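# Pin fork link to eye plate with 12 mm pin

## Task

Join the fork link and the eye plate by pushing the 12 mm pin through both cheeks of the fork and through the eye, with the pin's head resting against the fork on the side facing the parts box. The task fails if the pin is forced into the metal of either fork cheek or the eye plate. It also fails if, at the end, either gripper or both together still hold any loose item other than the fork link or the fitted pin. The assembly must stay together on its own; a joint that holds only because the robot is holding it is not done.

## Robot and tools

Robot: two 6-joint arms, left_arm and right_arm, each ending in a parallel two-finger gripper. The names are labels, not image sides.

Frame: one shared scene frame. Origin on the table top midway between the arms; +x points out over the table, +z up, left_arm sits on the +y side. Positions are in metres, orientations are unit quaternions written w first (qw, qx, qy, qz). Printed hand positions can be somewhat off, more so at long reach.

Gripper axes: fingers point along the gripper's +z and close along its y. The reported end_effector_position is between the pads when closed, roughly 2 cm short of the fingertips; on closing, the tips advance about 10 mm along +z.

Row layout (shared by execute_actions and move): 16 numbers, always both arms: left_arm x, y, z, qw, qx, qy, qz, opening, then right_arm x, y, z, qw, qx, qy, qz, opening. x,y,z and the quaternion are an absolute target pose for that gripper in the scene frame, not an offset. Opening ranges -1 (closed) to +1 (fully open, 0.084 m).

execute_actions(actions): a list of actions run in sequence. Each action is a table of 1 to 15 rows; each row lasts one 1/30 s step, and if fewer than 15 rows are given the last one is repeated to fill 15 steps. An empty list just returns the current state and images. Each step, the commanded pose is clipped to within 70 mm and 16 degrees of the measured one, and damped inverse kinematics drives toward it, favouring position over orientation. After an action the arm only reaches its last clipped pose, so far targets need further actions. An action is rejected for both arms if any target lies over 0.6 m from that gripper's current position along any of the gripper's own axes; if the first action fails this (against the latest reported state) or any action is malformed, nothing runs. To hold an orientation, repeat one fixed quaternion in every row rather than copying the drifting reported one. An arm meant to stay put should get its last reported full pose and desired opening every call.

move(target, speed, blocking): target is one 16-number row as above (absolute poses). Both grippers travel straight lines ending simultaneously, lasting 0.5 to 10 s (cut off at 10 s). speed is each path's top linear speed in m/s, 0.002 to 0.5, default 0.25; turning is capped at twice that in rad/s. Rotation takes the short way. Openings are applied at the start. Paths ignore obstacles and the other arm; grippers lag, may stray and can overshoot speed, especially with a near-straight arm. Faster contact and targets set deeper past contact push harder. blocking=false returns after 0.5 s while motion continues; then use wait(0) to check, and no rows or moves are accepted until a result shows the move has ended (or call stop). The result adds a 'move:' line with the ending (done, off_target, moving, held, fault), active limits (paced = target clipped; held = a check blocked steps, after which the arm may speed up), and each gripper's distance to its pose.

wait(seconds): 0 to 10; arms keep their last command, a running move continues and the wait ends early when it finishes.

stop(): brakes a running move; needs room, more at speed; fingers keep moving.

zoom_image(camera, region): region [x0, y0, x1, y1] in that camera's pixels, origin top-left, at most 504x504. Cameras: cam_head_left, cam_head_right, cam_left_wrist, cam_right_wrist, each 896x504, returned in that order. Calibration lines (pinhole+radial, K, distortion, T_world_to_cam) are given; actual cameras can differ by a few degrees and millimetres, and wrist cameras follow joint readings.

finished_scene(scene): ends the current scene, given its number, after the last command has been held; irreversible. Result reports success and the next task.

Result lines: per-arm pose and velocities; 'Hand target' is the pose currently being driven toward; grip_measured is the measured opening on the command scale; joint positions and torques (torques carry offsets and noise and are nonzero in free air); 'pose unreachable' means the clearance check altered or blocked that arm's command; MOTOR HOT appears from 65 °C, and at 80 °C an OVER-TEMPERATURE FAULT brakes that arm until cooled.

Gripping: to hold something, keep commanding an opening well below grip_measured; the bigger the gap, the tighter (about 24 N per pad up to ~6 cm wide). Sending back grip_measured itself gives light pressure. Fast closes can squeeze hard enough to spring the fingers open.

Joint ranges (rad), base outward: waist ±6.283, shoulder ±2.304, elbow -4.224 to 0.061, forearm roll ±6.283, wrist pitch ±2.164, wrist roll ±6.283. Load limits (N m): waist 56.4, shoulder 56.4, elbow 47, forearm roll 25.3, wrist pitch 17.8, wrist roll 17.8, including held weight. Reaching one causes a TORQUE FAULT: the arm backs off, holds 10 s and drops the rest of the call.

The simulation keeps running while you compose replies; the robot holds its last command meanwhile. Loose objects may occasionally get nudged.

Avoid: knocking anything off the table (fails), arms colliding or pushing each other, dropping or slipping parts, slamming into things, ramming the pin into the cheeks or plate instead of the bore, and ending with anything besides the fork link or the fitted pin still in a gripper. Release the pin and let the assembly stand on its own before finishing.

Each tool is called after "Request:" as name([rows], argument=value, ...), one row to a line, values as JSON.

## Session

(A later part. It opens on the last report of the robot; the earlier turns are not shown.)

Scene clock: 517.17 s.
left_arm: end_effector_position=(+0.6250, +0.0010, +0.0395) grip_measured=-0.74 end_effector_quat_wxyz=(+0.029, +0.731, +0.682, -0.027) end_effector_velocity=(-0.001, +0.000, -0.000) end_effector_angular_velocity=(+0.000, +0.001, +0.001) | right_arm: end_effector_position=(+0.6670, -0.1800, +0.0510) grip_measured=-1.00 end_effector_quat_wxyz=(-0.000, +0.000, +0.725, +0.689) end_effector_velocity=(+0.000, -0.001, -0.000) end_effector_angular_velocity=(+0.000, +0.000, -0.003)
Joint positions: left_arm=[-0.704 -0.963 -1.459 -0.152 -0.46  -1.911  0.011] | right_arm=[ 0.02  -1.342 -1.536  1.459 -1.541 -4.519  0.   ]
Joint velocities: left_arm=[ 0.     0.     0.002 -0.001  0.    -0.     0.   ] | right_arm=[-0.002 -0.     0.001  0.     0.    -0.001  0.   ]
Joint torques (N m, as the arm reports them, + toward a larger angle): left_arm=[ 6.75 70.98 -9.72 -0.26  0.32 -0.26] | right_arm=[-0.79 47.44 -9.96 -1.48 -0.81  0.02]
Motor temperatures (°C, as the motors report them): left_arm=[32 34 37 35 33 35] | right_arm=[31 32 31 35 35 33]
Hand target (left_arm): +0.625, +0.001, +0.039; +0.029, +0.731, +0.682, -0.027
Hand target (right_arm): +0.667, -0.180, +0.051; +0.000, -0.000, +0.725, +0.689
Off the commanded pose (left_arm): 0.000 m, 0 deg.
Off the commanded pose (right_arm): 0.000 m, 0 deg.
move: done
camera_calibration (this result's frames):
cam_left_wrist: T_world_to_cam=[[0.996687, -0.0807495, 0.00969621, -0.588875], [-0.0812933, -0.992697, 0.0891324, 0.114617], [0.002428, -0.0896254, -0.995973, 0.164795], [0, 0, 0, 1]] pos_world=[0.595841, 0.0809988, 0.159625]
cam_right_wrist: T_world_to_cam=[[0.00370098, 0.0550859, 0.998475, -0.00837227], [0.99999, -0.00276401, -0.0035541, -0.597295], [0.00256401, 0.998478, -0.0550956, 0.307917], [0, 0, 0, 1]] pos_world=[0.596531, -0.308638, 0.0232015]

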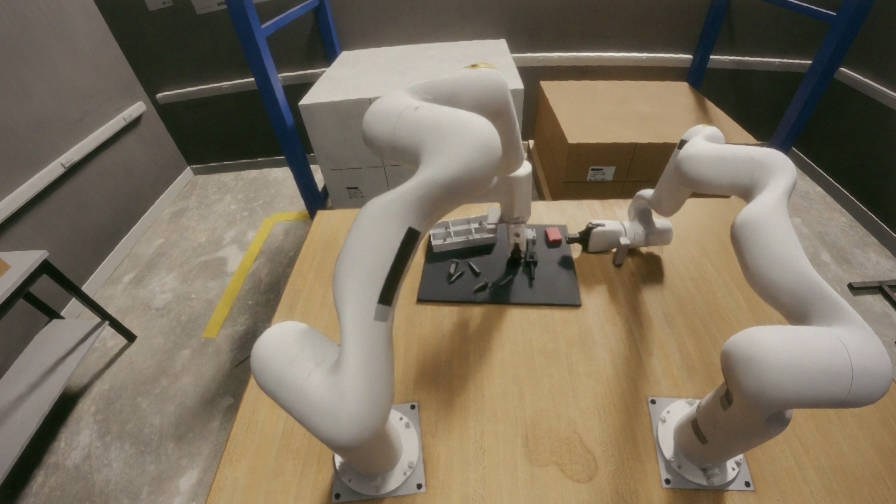

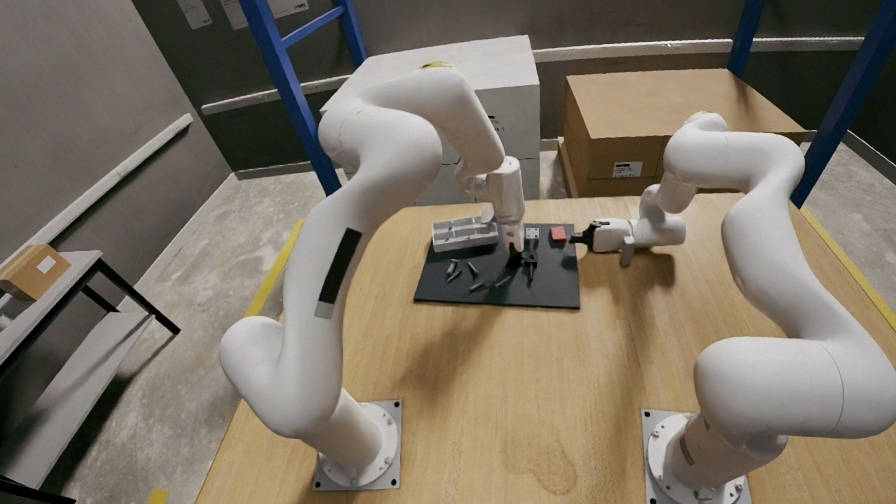

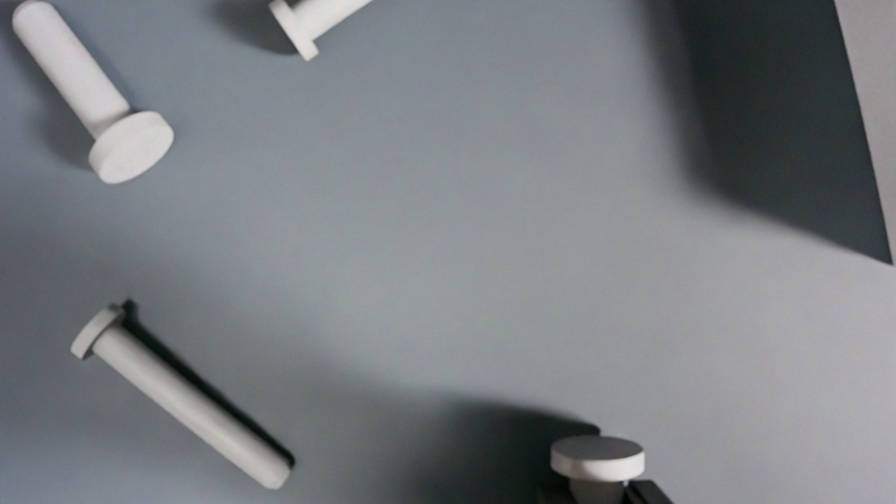

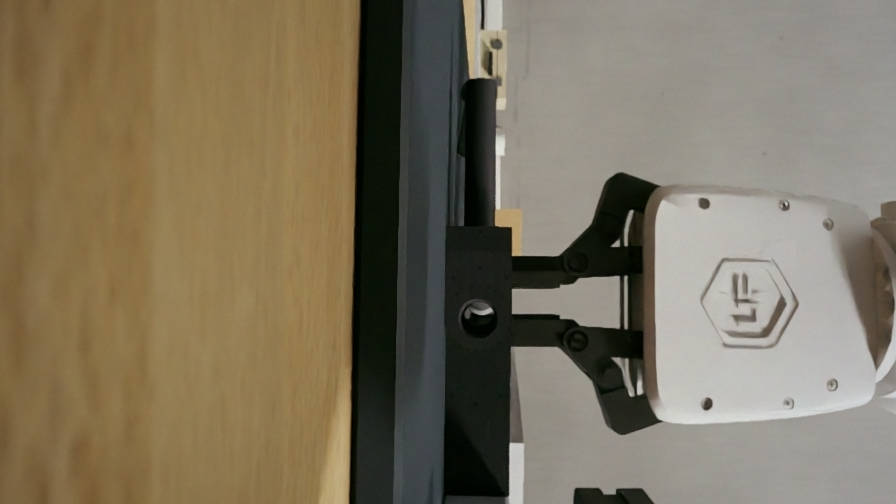

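Request:
move(target=[0.6298,0.002,0.0385,0.0287,0.7304,0.6815,-0.0268,-1,0.667,-0.18,0.051,0,0,0.725,0.689,-1], speed=0.004)

Request:
zoom_image(camera="cam_right_wrist", region=[440,275,520,345])

Scene clock: 520.10 s.
left_arm: end_effector_position=(+0.6297, +0.0020, +0.0386) grip_measured=-0.74 end_effector_quat_wxyz=(+0.029, +0.731, +0.682, -0.027) end_effector_velocity=(+0.000, +0.000, -0.001) end_effector_angular_velocity=(+0.001, +0.000, -0.002) | right_arm: end_effector_position=(+0.6670, -0.1800, +0.0510) grip_measured=-1.00 end_effector_quat_wxyz=(+0.000, +0.000, +0.725, +0.689) end_effector_velocity=(+0.000, +0.000, +0.000) end_effector_angular_velocity=(+0.000, -0.001, +0.000)
Joint positions: left_arm=[-0.699 -0.972 -1.473 -0.151 -0.465 -1.908  0.011] | right_arm=[ 0.02  -1.342 -1.536  1.459 -1.541 -4.519  0.   ]
Joint velocities: left_arm=[ 0.    -0.003 -0.002  0.001 -0.001  0.001 -0.   ] | right_arm=[ 0.001  0.001  0.     0.001 -0.    -0.001  0.   ]
Joint torques (N m, as the arm reports them, + toward a larger angle): left_arm=[ 6.22 68.58 -9.63 -0.33  0.6  -0.17] | right_arm=[-1.84 47.16 -9.6  -0.16 -1.07 -0.03]
Motor temperatures (°C, as the motors report them): left_arm=[32 34 37 35 33 35] | right_arm=[31 32 31 35 35 33]
Hand target (left_arm): +0.630, +0.002, +0.039; +0.029, +0.731, +0.682, -0.027
Hand target (right_arm): +0.667, -0.180, +0.051; -0.000, -0.000, +0.725, +0.689
Off the commanded pose (left_arm): 0.000 m, 0 deg.
Off the commanded pose (right_arm): 0.000 m, 0 deg.
move: done
camera_calibration (this result's frames):
cam_left_wrist: T_world_to_cam=[[0.996686, -0.0807629, 0.00969597, -0.593462], [-0.0813068, -0.992692, 0.0891765, 0.116055], [0.00242295, -0.0896693, -0.995969, 0.163958], [0, 0, 0, 1]] pos_world=[0.600534, 0.0819786, 0.158701]
cam_right_wrist: T_world_to_cam=[[0.0037008, 0.055086, 0.998475, -0.00837216], [0.99999, -0.00276385, -0.00355393, -0.597295], [0.00256386, 0.998478, -0.0550957, 0.307917], [0, 0, 0, 1]] pos_world=[0.596531, -0.308638, 0.0232015]

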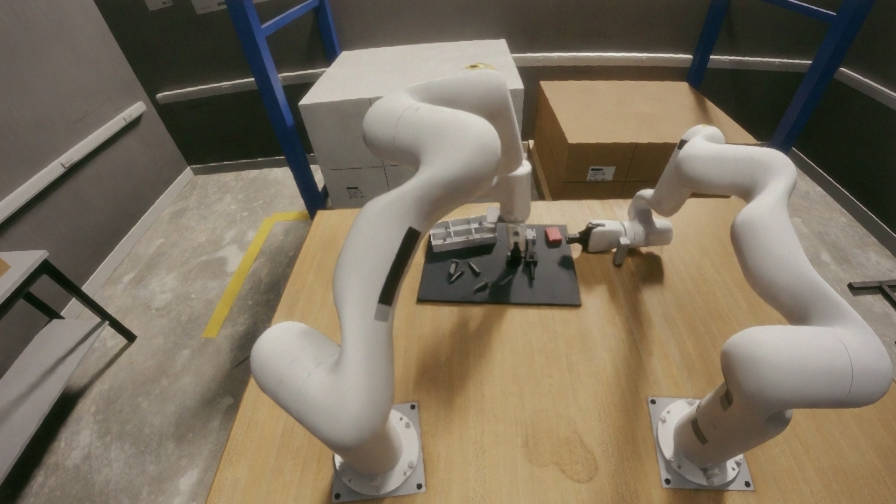

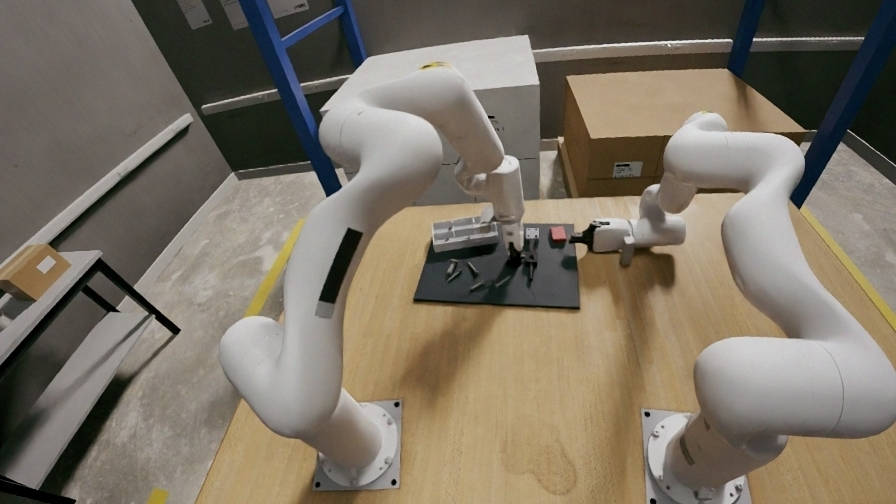

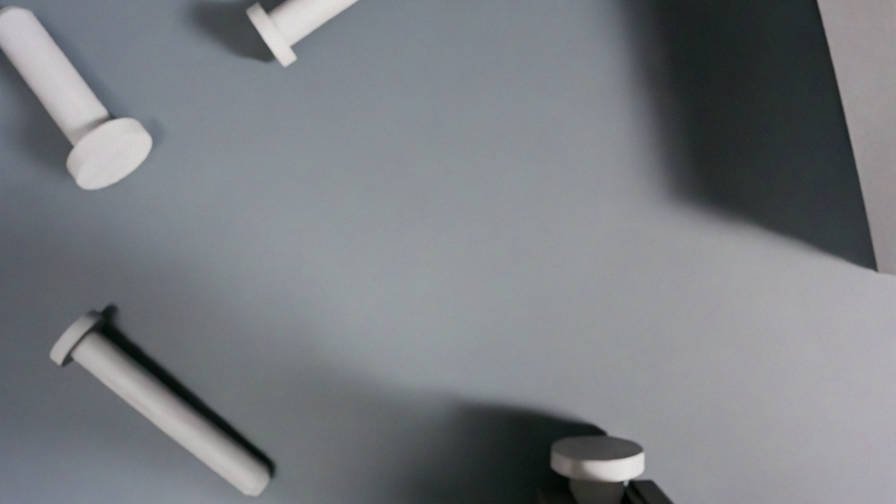

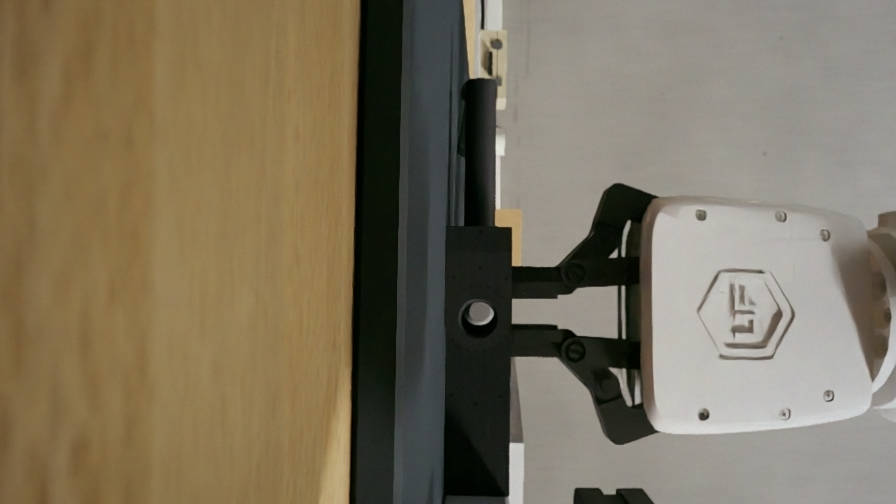

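Region (440, 275, 520, 345) of cam_right_wrist's 896x504 image, scaled by 6.300, with more detail than that image has; it fills the top 441 rows of this view, and the rest is white.

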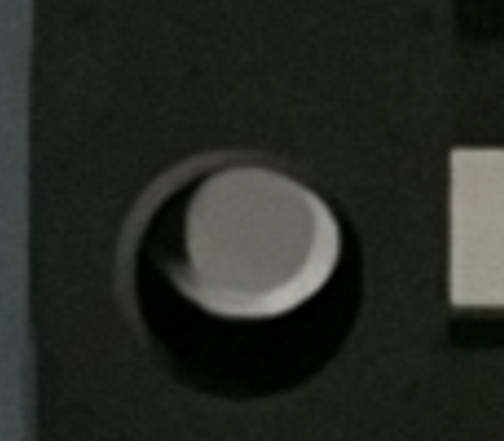

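Request:
move(target=[0.6298,0.03,0.0385,0.0287,0.7304,0.6815,-0.0268,-1,0.667,-0.18,0.051,0,0,0.725,0.689,-1], speed=0.03)

Request:
zoom_image(camera="cam_head_left", region=[250,150,650,400])

Scene clock: 525.20 s.
left_arm: end_effector_position=(+0.6297, +0.0298, +0.0385) grip_measured=-0.74 end_effector_quat_wxyz=(+0.029, +0.731, +0.682, -0.027) end_effector_velocity=(+0.000, +0.002, +0.000) end_effector_angular_velocity=(+0.000, -0.000, -0.002) | right_arm: end_effector_position=(+0.6670, -0.1800, +0.0510) grip_measured=-1.00 end_effector_quat_wxyz=(-0.000, -0.000, +0.725, +0.689) end_effector_velocity=(-0.000, +0.000, -0.000) end_effector_angular_velocity=(+0.000, +0.001, -0.000)
Joint positions: left_arm=[-0.662 -0.945 -1.42  -0.161 -0.442 -1.86   0.011] | right_arm=[ 0.02  -1.342 -1.536  1.459 -1.541 -4.519  0.   ]
Joint velocities: left_arm=[ 0.002  0.002  0.003 -0.     0.001  0.004 -0.   ] | right_arm=[ 0.    -0.001 -0.     0.    -0.     0.     0.   ]
Joint torques (N m, as the arm reports them, + toward a larger angle): left_arm=[ 7.89 66.28 -8.46 -0.37  0.28 -0.22] | right_arm=[-3.76 46.   -9.27 -0.68 -0.94 -0.19]
Motor temperatures (°C, as the motors report them): left_arm=[32 34 37 35 33 35] | right_arm=[31 32 31 35 35 33]
Hand target (left_arm): +0.630, +0.030, +0.038; +0.029, +0.731, +0.682, -0.027
Hand target (right_arm): +0.667, -0.180, +0.051; -0.000, +0.000, +0.725, +0.689
Off the commanded pose (left_arm): 0.000 m, 0 deg.
Off the commanded pose (right_arm): 0.000 m, 0 deg.
move: done
camera_calibration (this result's frames):
cam_left_wrist: T_world_to_cam=[[0.996686, -0.0807542, 0.00976791, -0.59119], [-0.0813043, -0.992701, 0.0890731, 0.143719], [0.00250358, -0.0895721, -0.995977, 0.166301], [0, 0, 0, 1]] pos_world=[0.600499, 0.109825, 0.158606]
cam_right_wrist: T_world_to_cam=[[0.00370073, 0.0550861, 0.998475, -0.0083721], [0.99999, -0.0027637, -0.00355387, -0.597295], [0.00256372, 0.998478, -0.0550958, 0.307917], [0, 0, 0, 1]] pos_world=[0.596531, -0.308638, 0.0232016]

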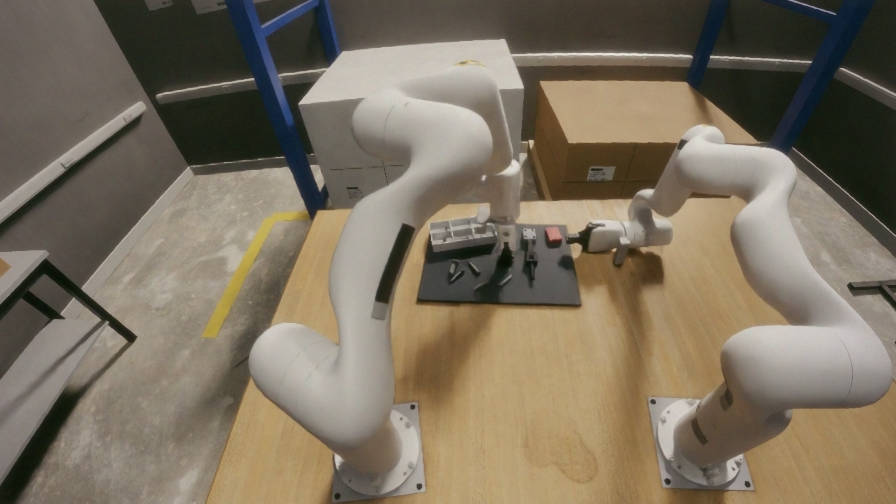

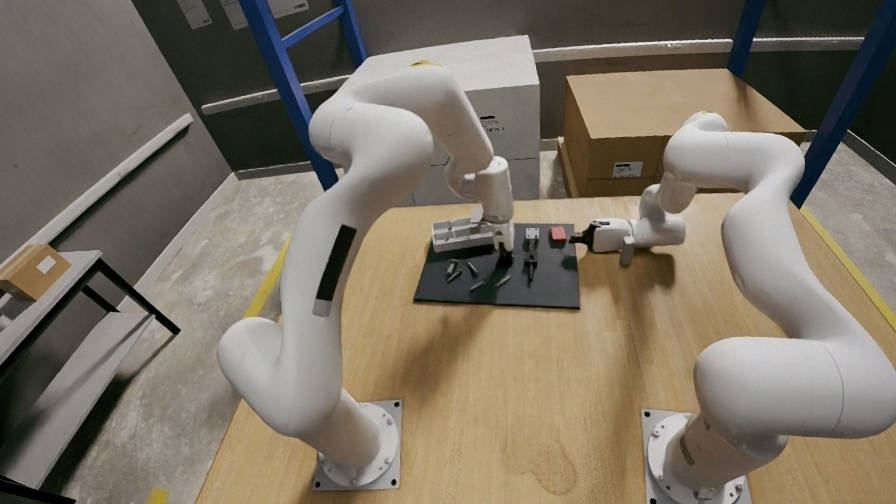

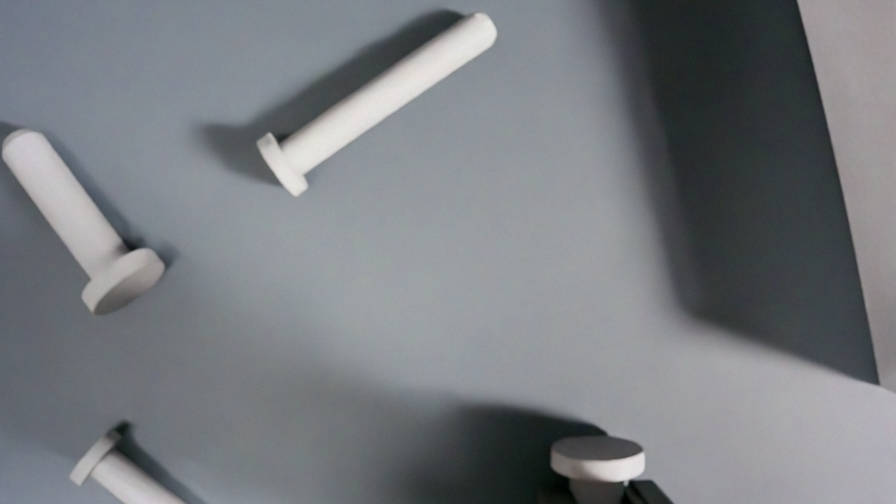

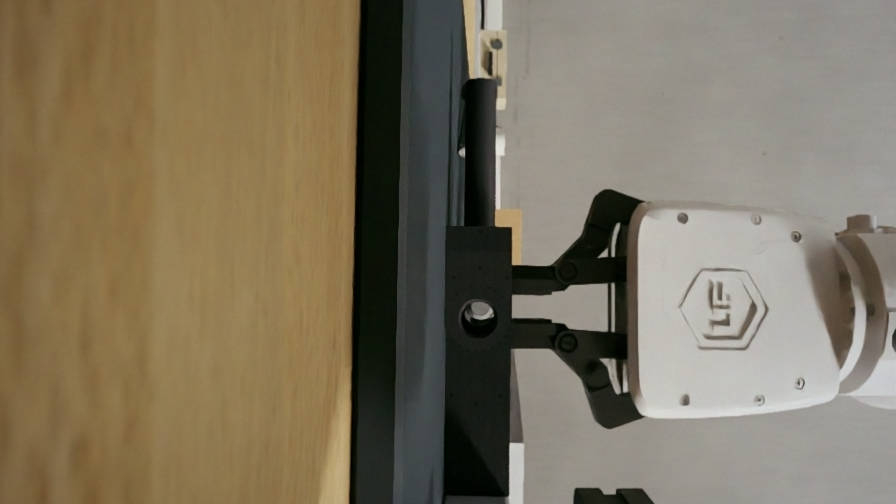

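Region (250, 150, 650, 400) of cam_head_left's 896x504 image, scaled by 1.260, with more detail than that image has; it fills the top 315 rows of this view, and the rest is white.

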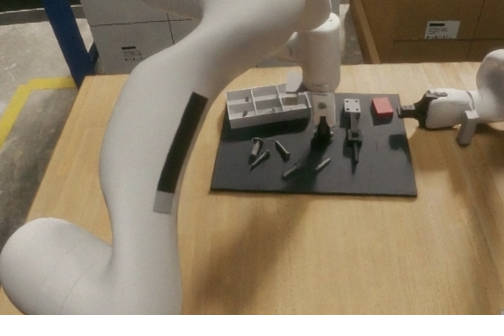

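Request:
move(target=[0.64,0.06,0.05,0.0287,0.7304,0.6815,-0.0268,-1,0.55,-0.15,0.16,0.342,0,0.94,0,0])

Request:
move(target=[0.64,0.06,0.05,0.0287,0.7304,0.6815,-0.0268,-1,0.53,-0.025,0.10,0.342,0,0.94,0,0], speed=0.15)

Request:
zoom_image(camera="cam_head_right", region=[430,180,670,320])

Scene clock: 532.47 s.
left_arm: end_effector_position=(+0.6399, +0.0600, +0.0500) grip_measured=-0.74 end_effector_quat_wxyz=(+0.029, +0.731, +0.682, -0.027) end_effector_velocity=(+0.000, +0.001, -0.001) end_effector_angular_velocity=(-0.000, +0.000, +0.002) | right_arm: end_effector_position=(+0.5494, -0.1513, +0.1597) grip_measured=-0.01 end_effector_quat_wxyz=(+0.350, +0.005, +0.935, +0.053) end_effector_velocity=(-0.000, -0.000, -0.000) end_effector_angular_velocity=(+0.000, -0.014, -0.014)
Joint positions: left_arm=[-0.613 -0.915 -1.397 -0.162 -0.453 -1.81   0.011] | right_arm=[ 0.641 -0.37  -0.582  3.639 -0.53  -6.281  0.044]
Joint velocities: left_arm=[ 0.001 -0.001 -0.    -0.001  0.001  0.     0.   ] | right_arm=[ 0.009 -0.004  0.004  0.022 -0.023 -0.001 -0.   ]
Joint torques (N m, as the arm reports them, + toward a larger angle): left_arm=[ 6.26 69.87 -9.31 -0.29  0.4  -0.14] | right_arm=[ -3.4   23.35 -10.21  -2.94  -0.5   -0.24]
Motor temperatures (°C, as the motors report them): left_arm=[32 34 36 35 33 35] | right_arm=[31 32 31 35 35 33]
Hand target (left_arm): +0.640, +0.060, +0.050; +0.029, +0.731, +0.682, -0.027
Hand target (right_arm): +0.549, -0.151, +0.160; +0.351, +0.006, +0.935, +0.053
Off the commanded pose (left_arm): 0.000 m, 0 deg.
Off the commanded pose (right_arm): 0.001 m, 6 deg.
joint sent to its limit (right arm) — the command would take joint 6 (wrist roll) past its lower limit, so that joint was sent only as far as its limit.
move: off_target (right_arm)
camera_calibration (this result's frames):
cam_left_wrist: T_world_to_cam=[[0.996685, -0.0807663, 0.00974813, -0.599011], [-0.0813148, -0.992692, 0.0891676, 0.173488], [0.00247515, -0.0896647, -0.995969, 0.180465], [0, 0, 0, 1]] pos_world=[0.610686, 0.140022, 0.170107]
cam_right_wrist: T_world_to_cam=[[-0.0216528, 0.994581, 0.101681, 0.181217], [0.753459, -0.0506161, 0.655544, -0.45625], [0.657139, 0.0908067, -0.74828, -0.10069], [0, 0, 0, 1]] pos_world=[0.413856, -0.194185, 0.205321]

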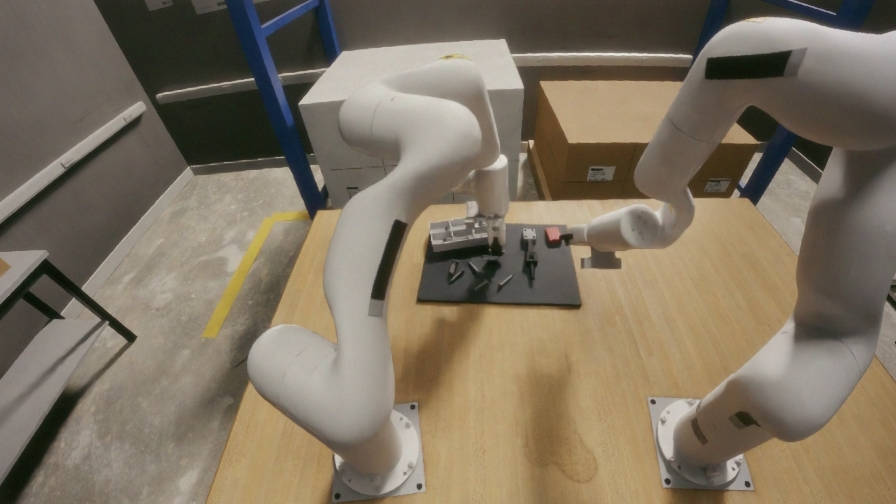

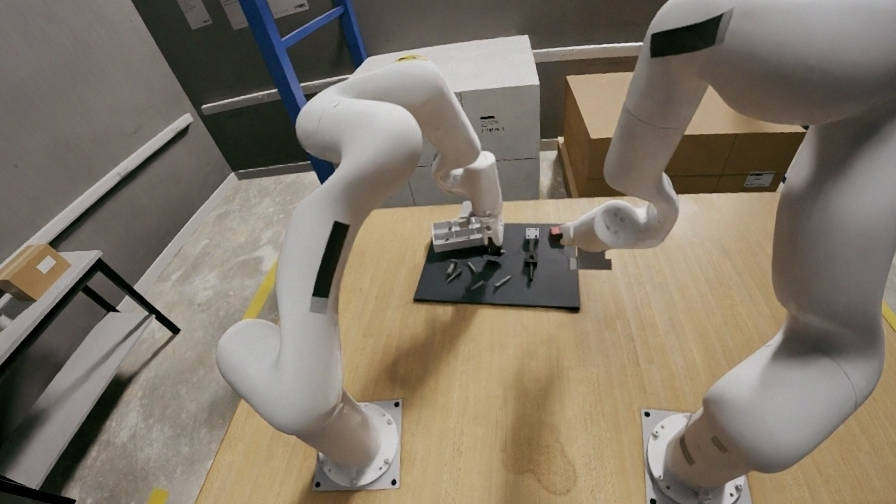

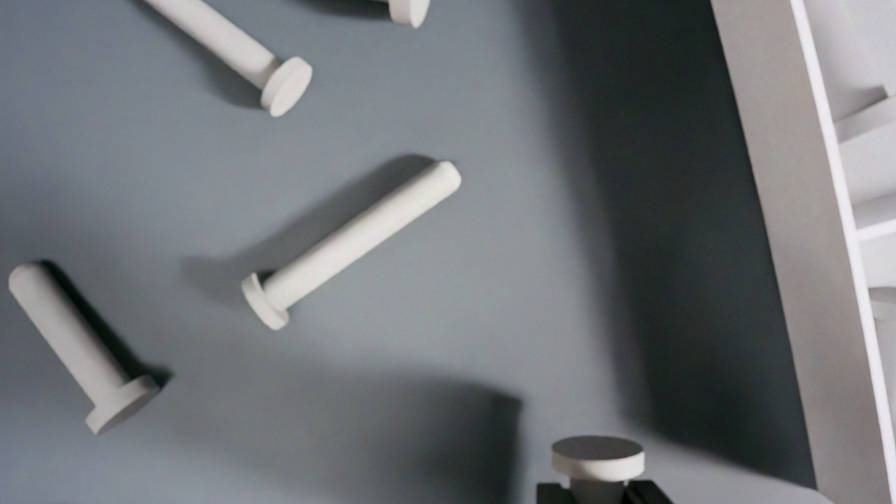

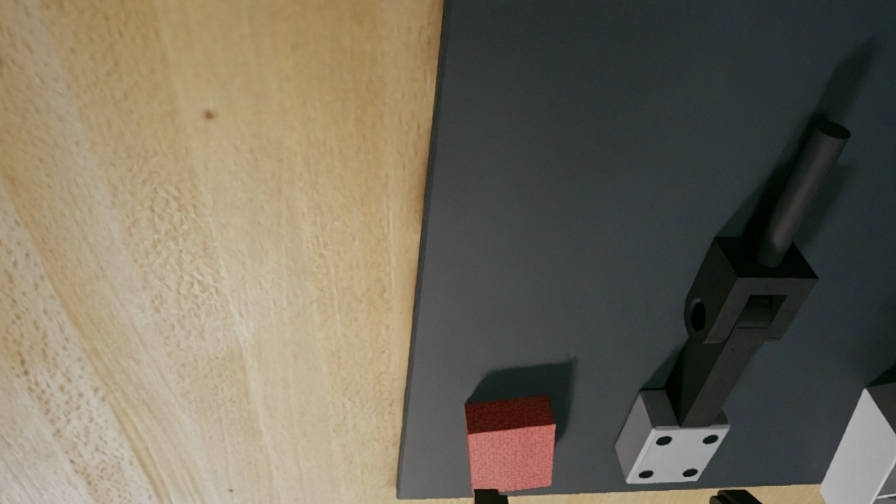

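Scene clock: 533.93 s.
left_arm: end_effector_position=(+0.6400, +0.0600, +0.0500) grip_measured=-0.74 end_effector_quat_wxyz=(+0.029, +0.731, +0.682, -0.027) end_effector_velocity=(+0.000, -0.000, +0.001) end_effector_angular_velocity=(-0.001, -0.001, +0.000) | right_arm: end_effector_position=(+0.5301, -0.0260, +0.0997) grip_measured=-0.01 end_effector_quat_wxyz=(+0.355, +0.008, +0.933, +0.053) end_effector_velocity=(-0.001, +0.002, -0.001) end_effector_angular_velocity=(-0.000, -0.002, -0.001)
Joint positions: left_arm=[-0.613 -0.916 -1.398 -0.162 -0.453 -1.81   0.011] | right_arm=[ 0.918 -0.623 -0.769  3.918 -0.623 -6.281  0.044]
Joint velocities: left_arm=[-0.     0.001 -0.    -0.     0.     0.    -0.   ] | right_arm=[ 0.006 -0.005 -0.004  0.007 -0.004 -0.    -0.   ]
Joint torques (N m, as the arm reports them, + toward a larger angle): left_arm=[ 6.77 69.77 -9.99 -0.54  0.32 -0.22] | right_arm=[-3.67 29.18 -8.97 -2.98 -0.27 -0.04]
Motor temperatures (°C, as the motors report them): left_arm=[32 34 36 35 33 35] | right_arm=[31 32 31 35 35 33]
Hand target (left_arm): +0.640, +0.060, +0.050; +0.029, +0.731, +0.682, -0.027
Hand target (right_arm): +0.530, -0.026, +0.100; +0.355, +0.008, +0.933, +0.053
Off the commanded pose (left_arm): 0.000 m, 0 deg.
Off the commanded pose (right_arm): 0.001 m, 6 deg.
joint sent to its limit (right arm) — the command would take joint 6 (wrist roll) past its lower limit, so that joint was sent only as far as its limit.
move: off_target (right_arm)
camera_calibration (this result's frames):
cam_left_wrist: T_world_to_cam=[[0.996687, -0.0807545, 0.00970004, -0.599113], [-0.0812987, -0.992695, 0.0891473, 0.173475], [0.00243013, -0.0896405, -0.995971, 0.180509], [0, 0, 0, 1]] pos_world=[0.610793, 0.140007, 0.170129]
cam_right_wrist: T_world_to_cam=[[-0.0168626, 0.99452, 0.103173, 0.0595662], [0.746554, -0.0561178, 0.662954, -0.393274], [0.665111, 0.0882035, -0.741517, -0.149219], [0, 0, 0, 1]] pos_world=[0.393852, -0.0681479, 0.143929]

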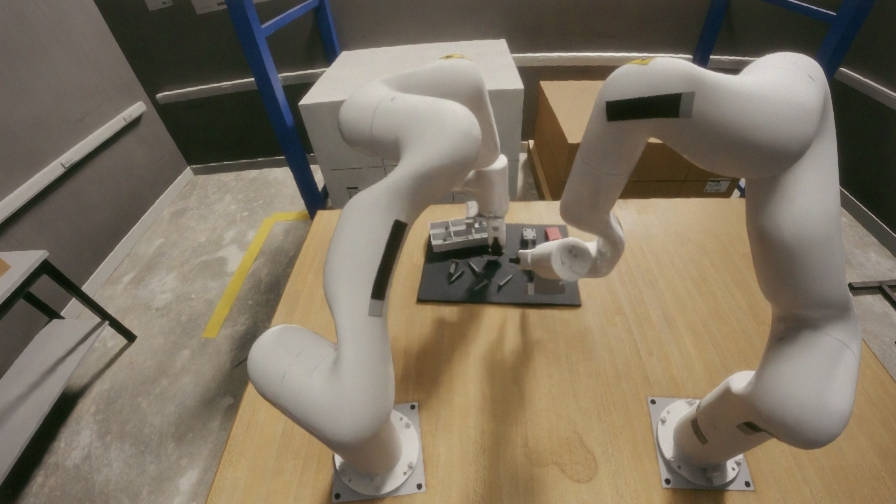

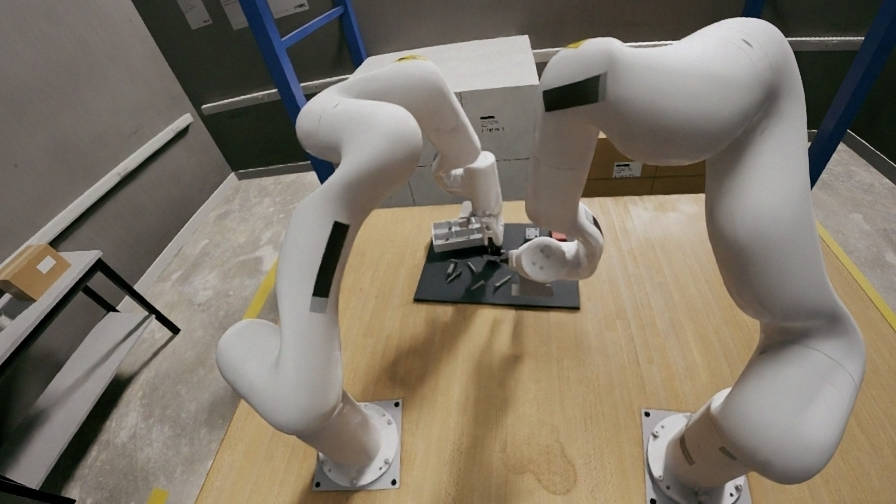

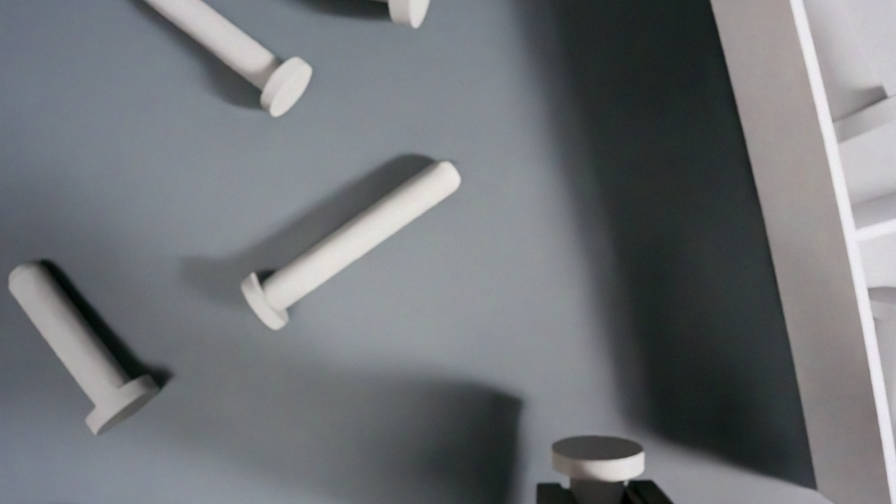

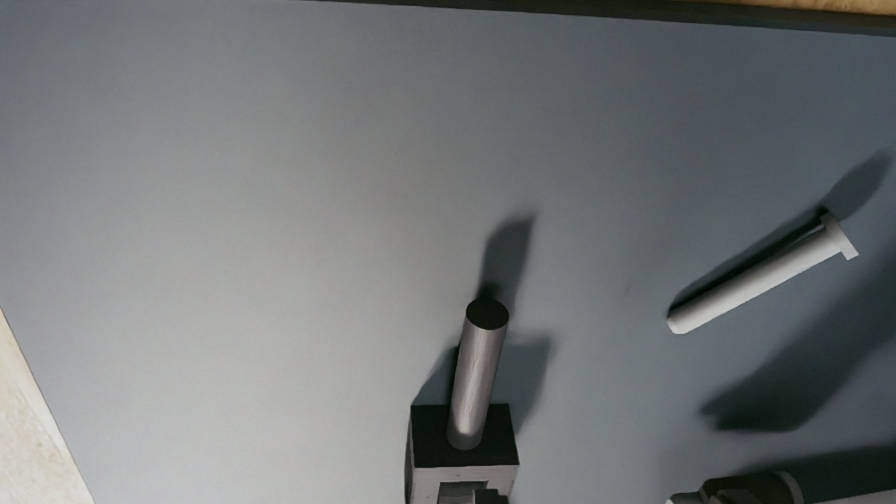

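Region (430, 180, 670, 320) of cam_head_right's 896x504 image, scaled by 2.100, with more detail than that image has; it fills the top 294 rows of this view, and the rest is white.

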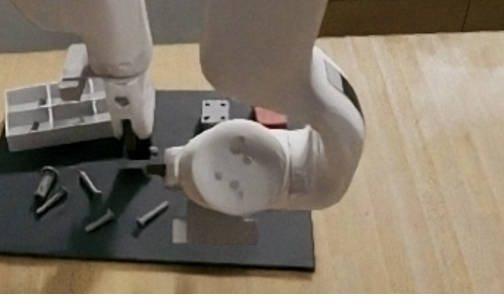

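Request:
move(target=[0.64,0.06,0.05,0.0287,0.7304,0.6815,-0.0268,-1,0.50,-0.049,0.075,0.355,0.008,0.933,0.053,0], speed=0.1)

Request:
move(target=[0.64,0.06,0.05,0.0287,0.7304,0.6815,-0.0268,-1,0.52,-0.049,0.046,0.355,0.008,0.933,0.053,0], speed=0.03)

Scene clock: 537.83 s.
left_arm: end_effector_position=(+0.6400, +0.0600, +0.0500) grip_measured=-0.74 end_effector_quat_wxyz=(+0.029, +0.731, +0.682, -0.027) end_effector_velocity=(-0.000, +0.001, -0.001) end_effector_angular_velocity=(+0.001, +0.001, +0.001) | right_arm: end_effector_position=(+0.5002, -0.0490, +0.0754) grip_measured=-0.01 end_effector_quat_wxyz=(+0.355, +0.008, +0.933, +0.053) end_effector_velocity=(-0.001, -0.001, -0.001) end_effector_angular_velocity=(+0.002, -0.002, +0.000)
Joint positions: left_arm=[-0.613 -0.916 -1.398 -0.162 -0.453 -1.81   0.011] | right_arm=[ 0.931 -0.642 -0.682  3.84  -0.703 -6.166  0.044]
Joint velocities: left_arm=[ 0.001 -0.001  0.     0.    -0.001  0.    -0.   ] | right_arm=[ 0.001 -0.002  0.004 -0.006 -0.007  0.008  0.   ]
Joint torques (N m, as the arm reports them, + toward a larger angle): left_arm=[ 6.69 69.06 -9.54 -0.71  0.37 -0.25] | right_arm=[ 2.45 30.19 -6.45 -1.72 -0.79 -0.13]
Motor temperatures (°C, as the motors report them): left_arm=[32 34 36 35 33 35] | right_arm=[31 32 31 35 35 33]
Hand target (left_arm): +0.640, +0.060, +0.050; +0.029, +0.731, +0.682, -0.027
Hand target (right_arm): +0.500, -0.049, +0.075; +0.355, +0.008, +0.933, +0.053
Off the commanded pose (left_arm): 0.000 m, 0 deg.
Off the commanded pose (right_arm): 0.000 m, 0 deg.
move: done
camera_calibration (this result's frames):
cam_left_wrist: T_world_to_cam=[[0.996687, -0.0807542, 0.00970012, -0.599114], [-0.0812983, -0.992695, 0.089147, 0.173475], [0.00243027, -0.0896403, -0.995971, 0.180509], [0, 0, 0, 1]] pos_world=[0.610793, 0.140007, 0.170129]
cam_right_wrist: T_world_to_cam=[[-0.0168876, 0.994468, 0.103672, 0.084437], [0.745828, -0.0565281, 0.663736, -0.355886], [0.665924, 0.0885302, -0.740748, -0.145794], [0, 0, 0, 1]] pos_world=[0.363943, -0.0911803, 0.119464]

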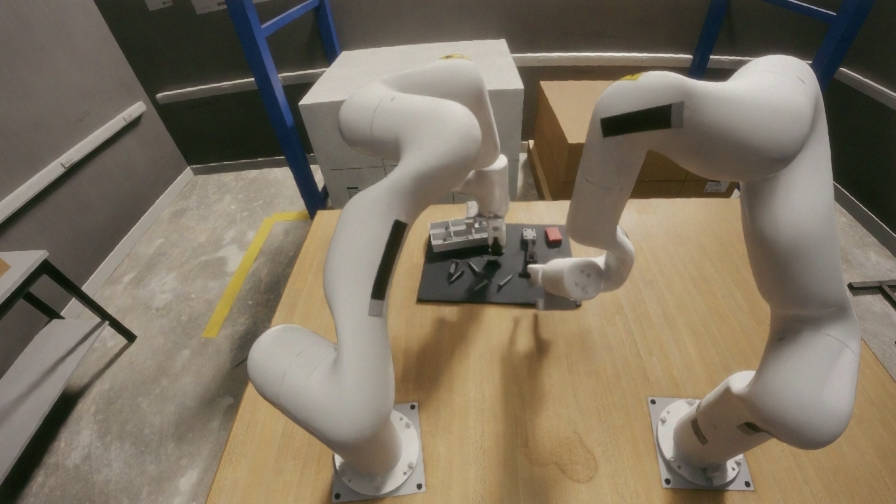

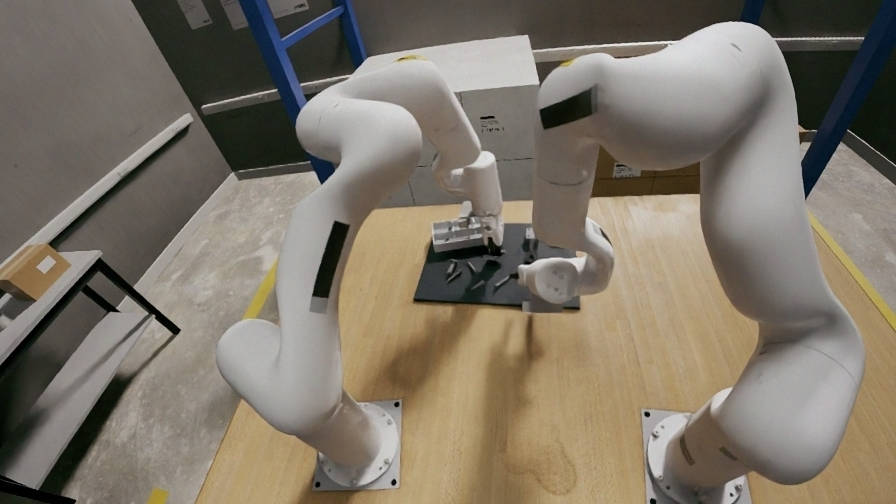

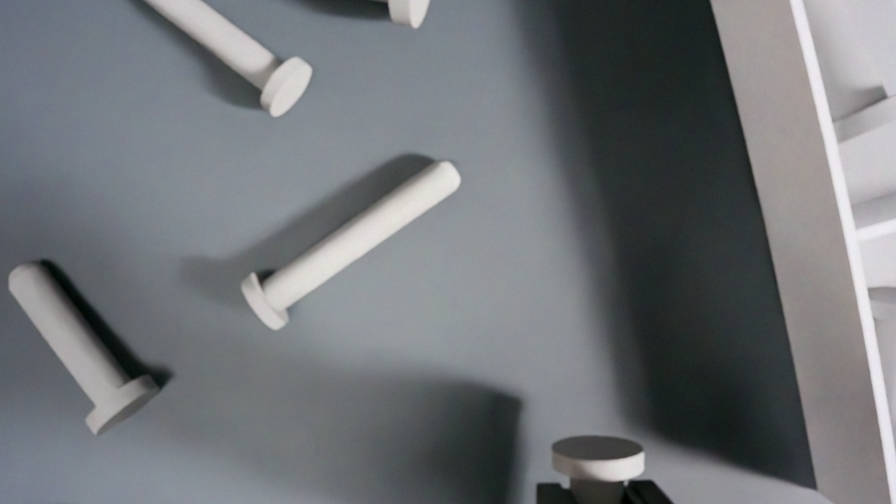

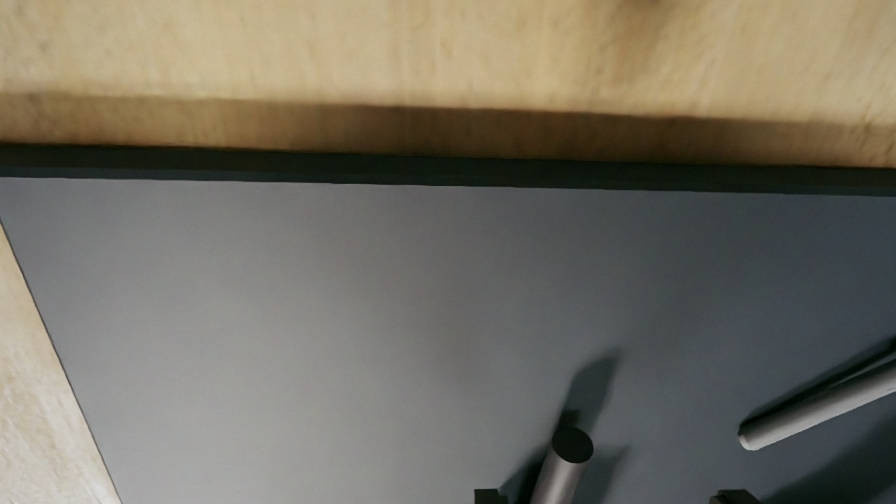

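Scene clock: 539.33 s.
left_arm: end_effector_position=(+0.6400, +0.0600, +0.0500) grip_measured=-0.74 end_effector_quat_wxyz=(+0.029, +0.731, +0.682, -0.027) end_effector_velocity=(+0.000, -0.000, -0.001) end_effector_angular_velocity=(+0.000, -0.001, -0.000) | right_arm: end_effector_position=(+0.5198, -0.0491, +0.0461) grip_measured=-0.01 end_effector_quat_wxyz=(+0.355, +0.008, +0.933, +0.053) end_effector_velocity=(+0.002, -0.001, -0.001) end_effector_angular_velocity=(+0.001, -0.001, -0.002)
Joint positions: left_arm=[-0.613 -0.916 -1.398 -0.162 -0.453 -1.81   0.011] | right_arm=[ 0.897 -0.737 -0.742  3.779 -0.73  -6.131  0.044]
Joint velocities: left_arm=[-0.    -0.001 -0.     0.     0.001 -0.     0.   ] | right_arm=[-0.004 -0.004 -0.003 -0.003 -0.001  0.002 -0.   ]
Joint torques (N m, as the arm reports them, + toward a larger angle): left_arm=[ 6.97 69.09 -9.31 -0.42  0.35 -0.24] | right_arm=[-2.53 29.05 -6.49 -1.71 -0.48 -0.1 ]
Motor temperatures (°C, as the motors report them): left_arm=[32 34 36 35 33 35] | right_arm=[31 32 31 35 35 33]
Hand target (left_arm): +0.640, +0.060, +0.050; +0.029, +0.731, +0.682, -0.027
Hand target (right_arm): +0.520, -0.049, +0.046; +0.355, +0.008, +0.933, +0.053
Off the commanded pose (left_arm): 0.000 m, 0 deg.
Off the commanded pose (right_arm): 0.000 m, 0 deg.
move: done
camera_calibration (this result's frames):
cam_left_wrist: T_world_to_cam=[[0.996687, -0.0807544, 0.00970005, -0.599114], [-0.0812986, -0.992695, 0.0891469, 0.173475], [0.00243019, -0.0896401, -0.995971, 0.180509], [0, 0, 0, 1]] pos_world=[0.610793, 0.140007, 0.170128]
cam_right_wrist: T_world_to_cam=[[-0.0170881, 0.99443, 0.104003, 0.0879679], [0.746059, -0.0565692, 0.663472, -0.351164], [0.66566, 0.0889296, -0.740937, -0.180375], [0, 0, 0, 1]] pos_world=[0.383561, -0.0913024, 0.0901922]

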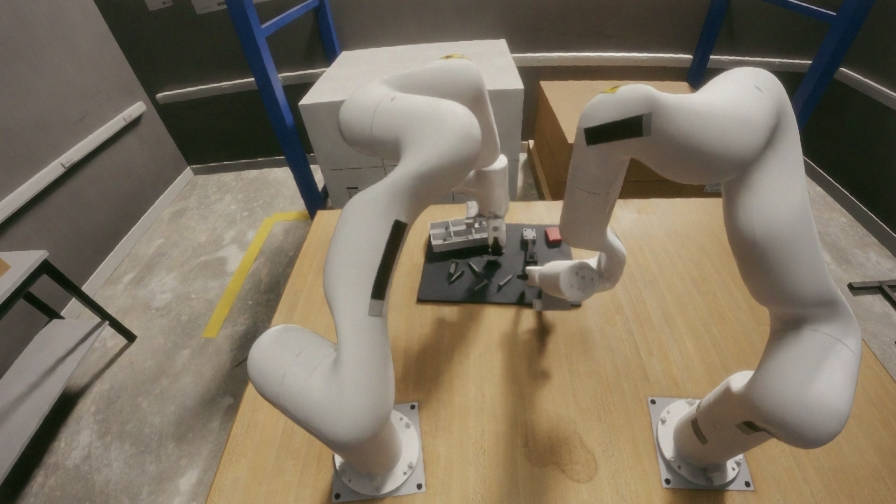

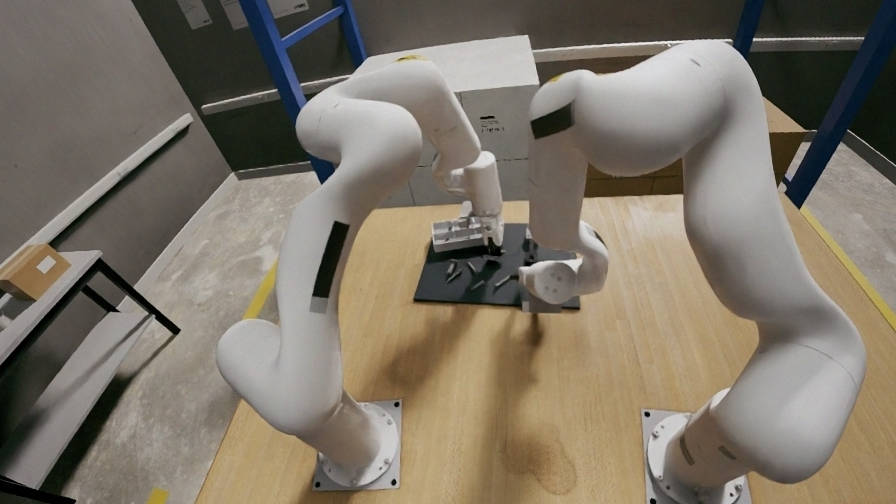

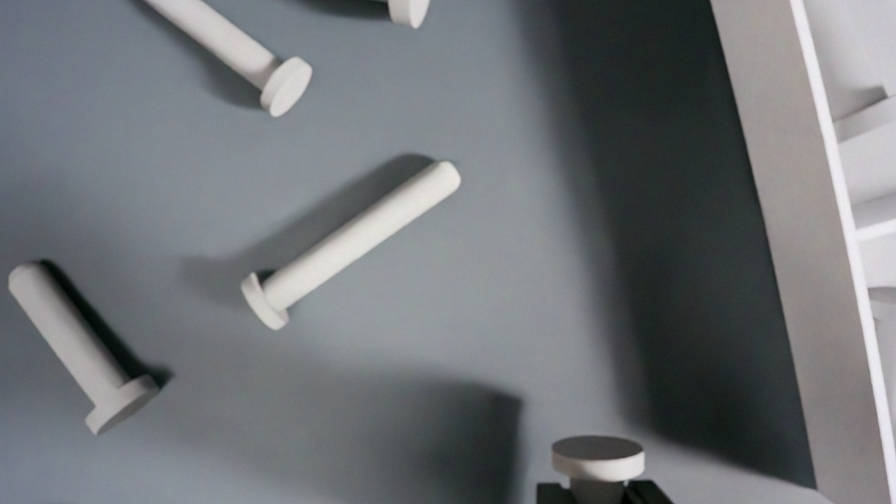

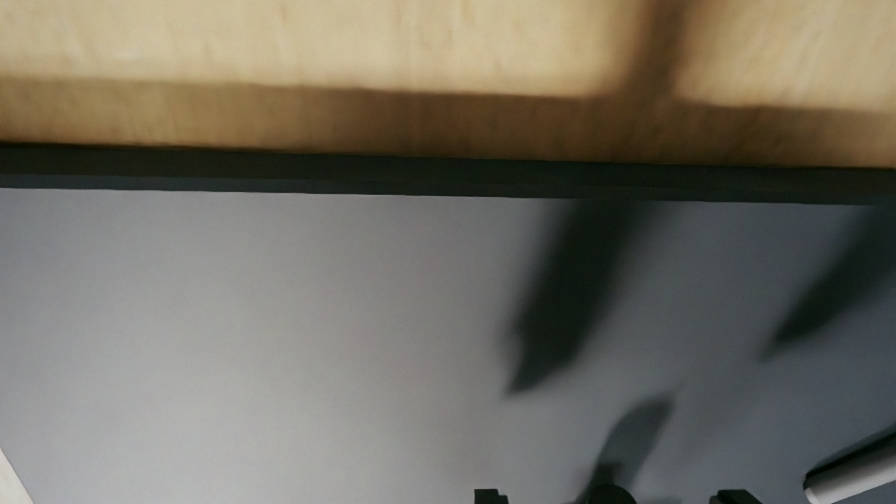

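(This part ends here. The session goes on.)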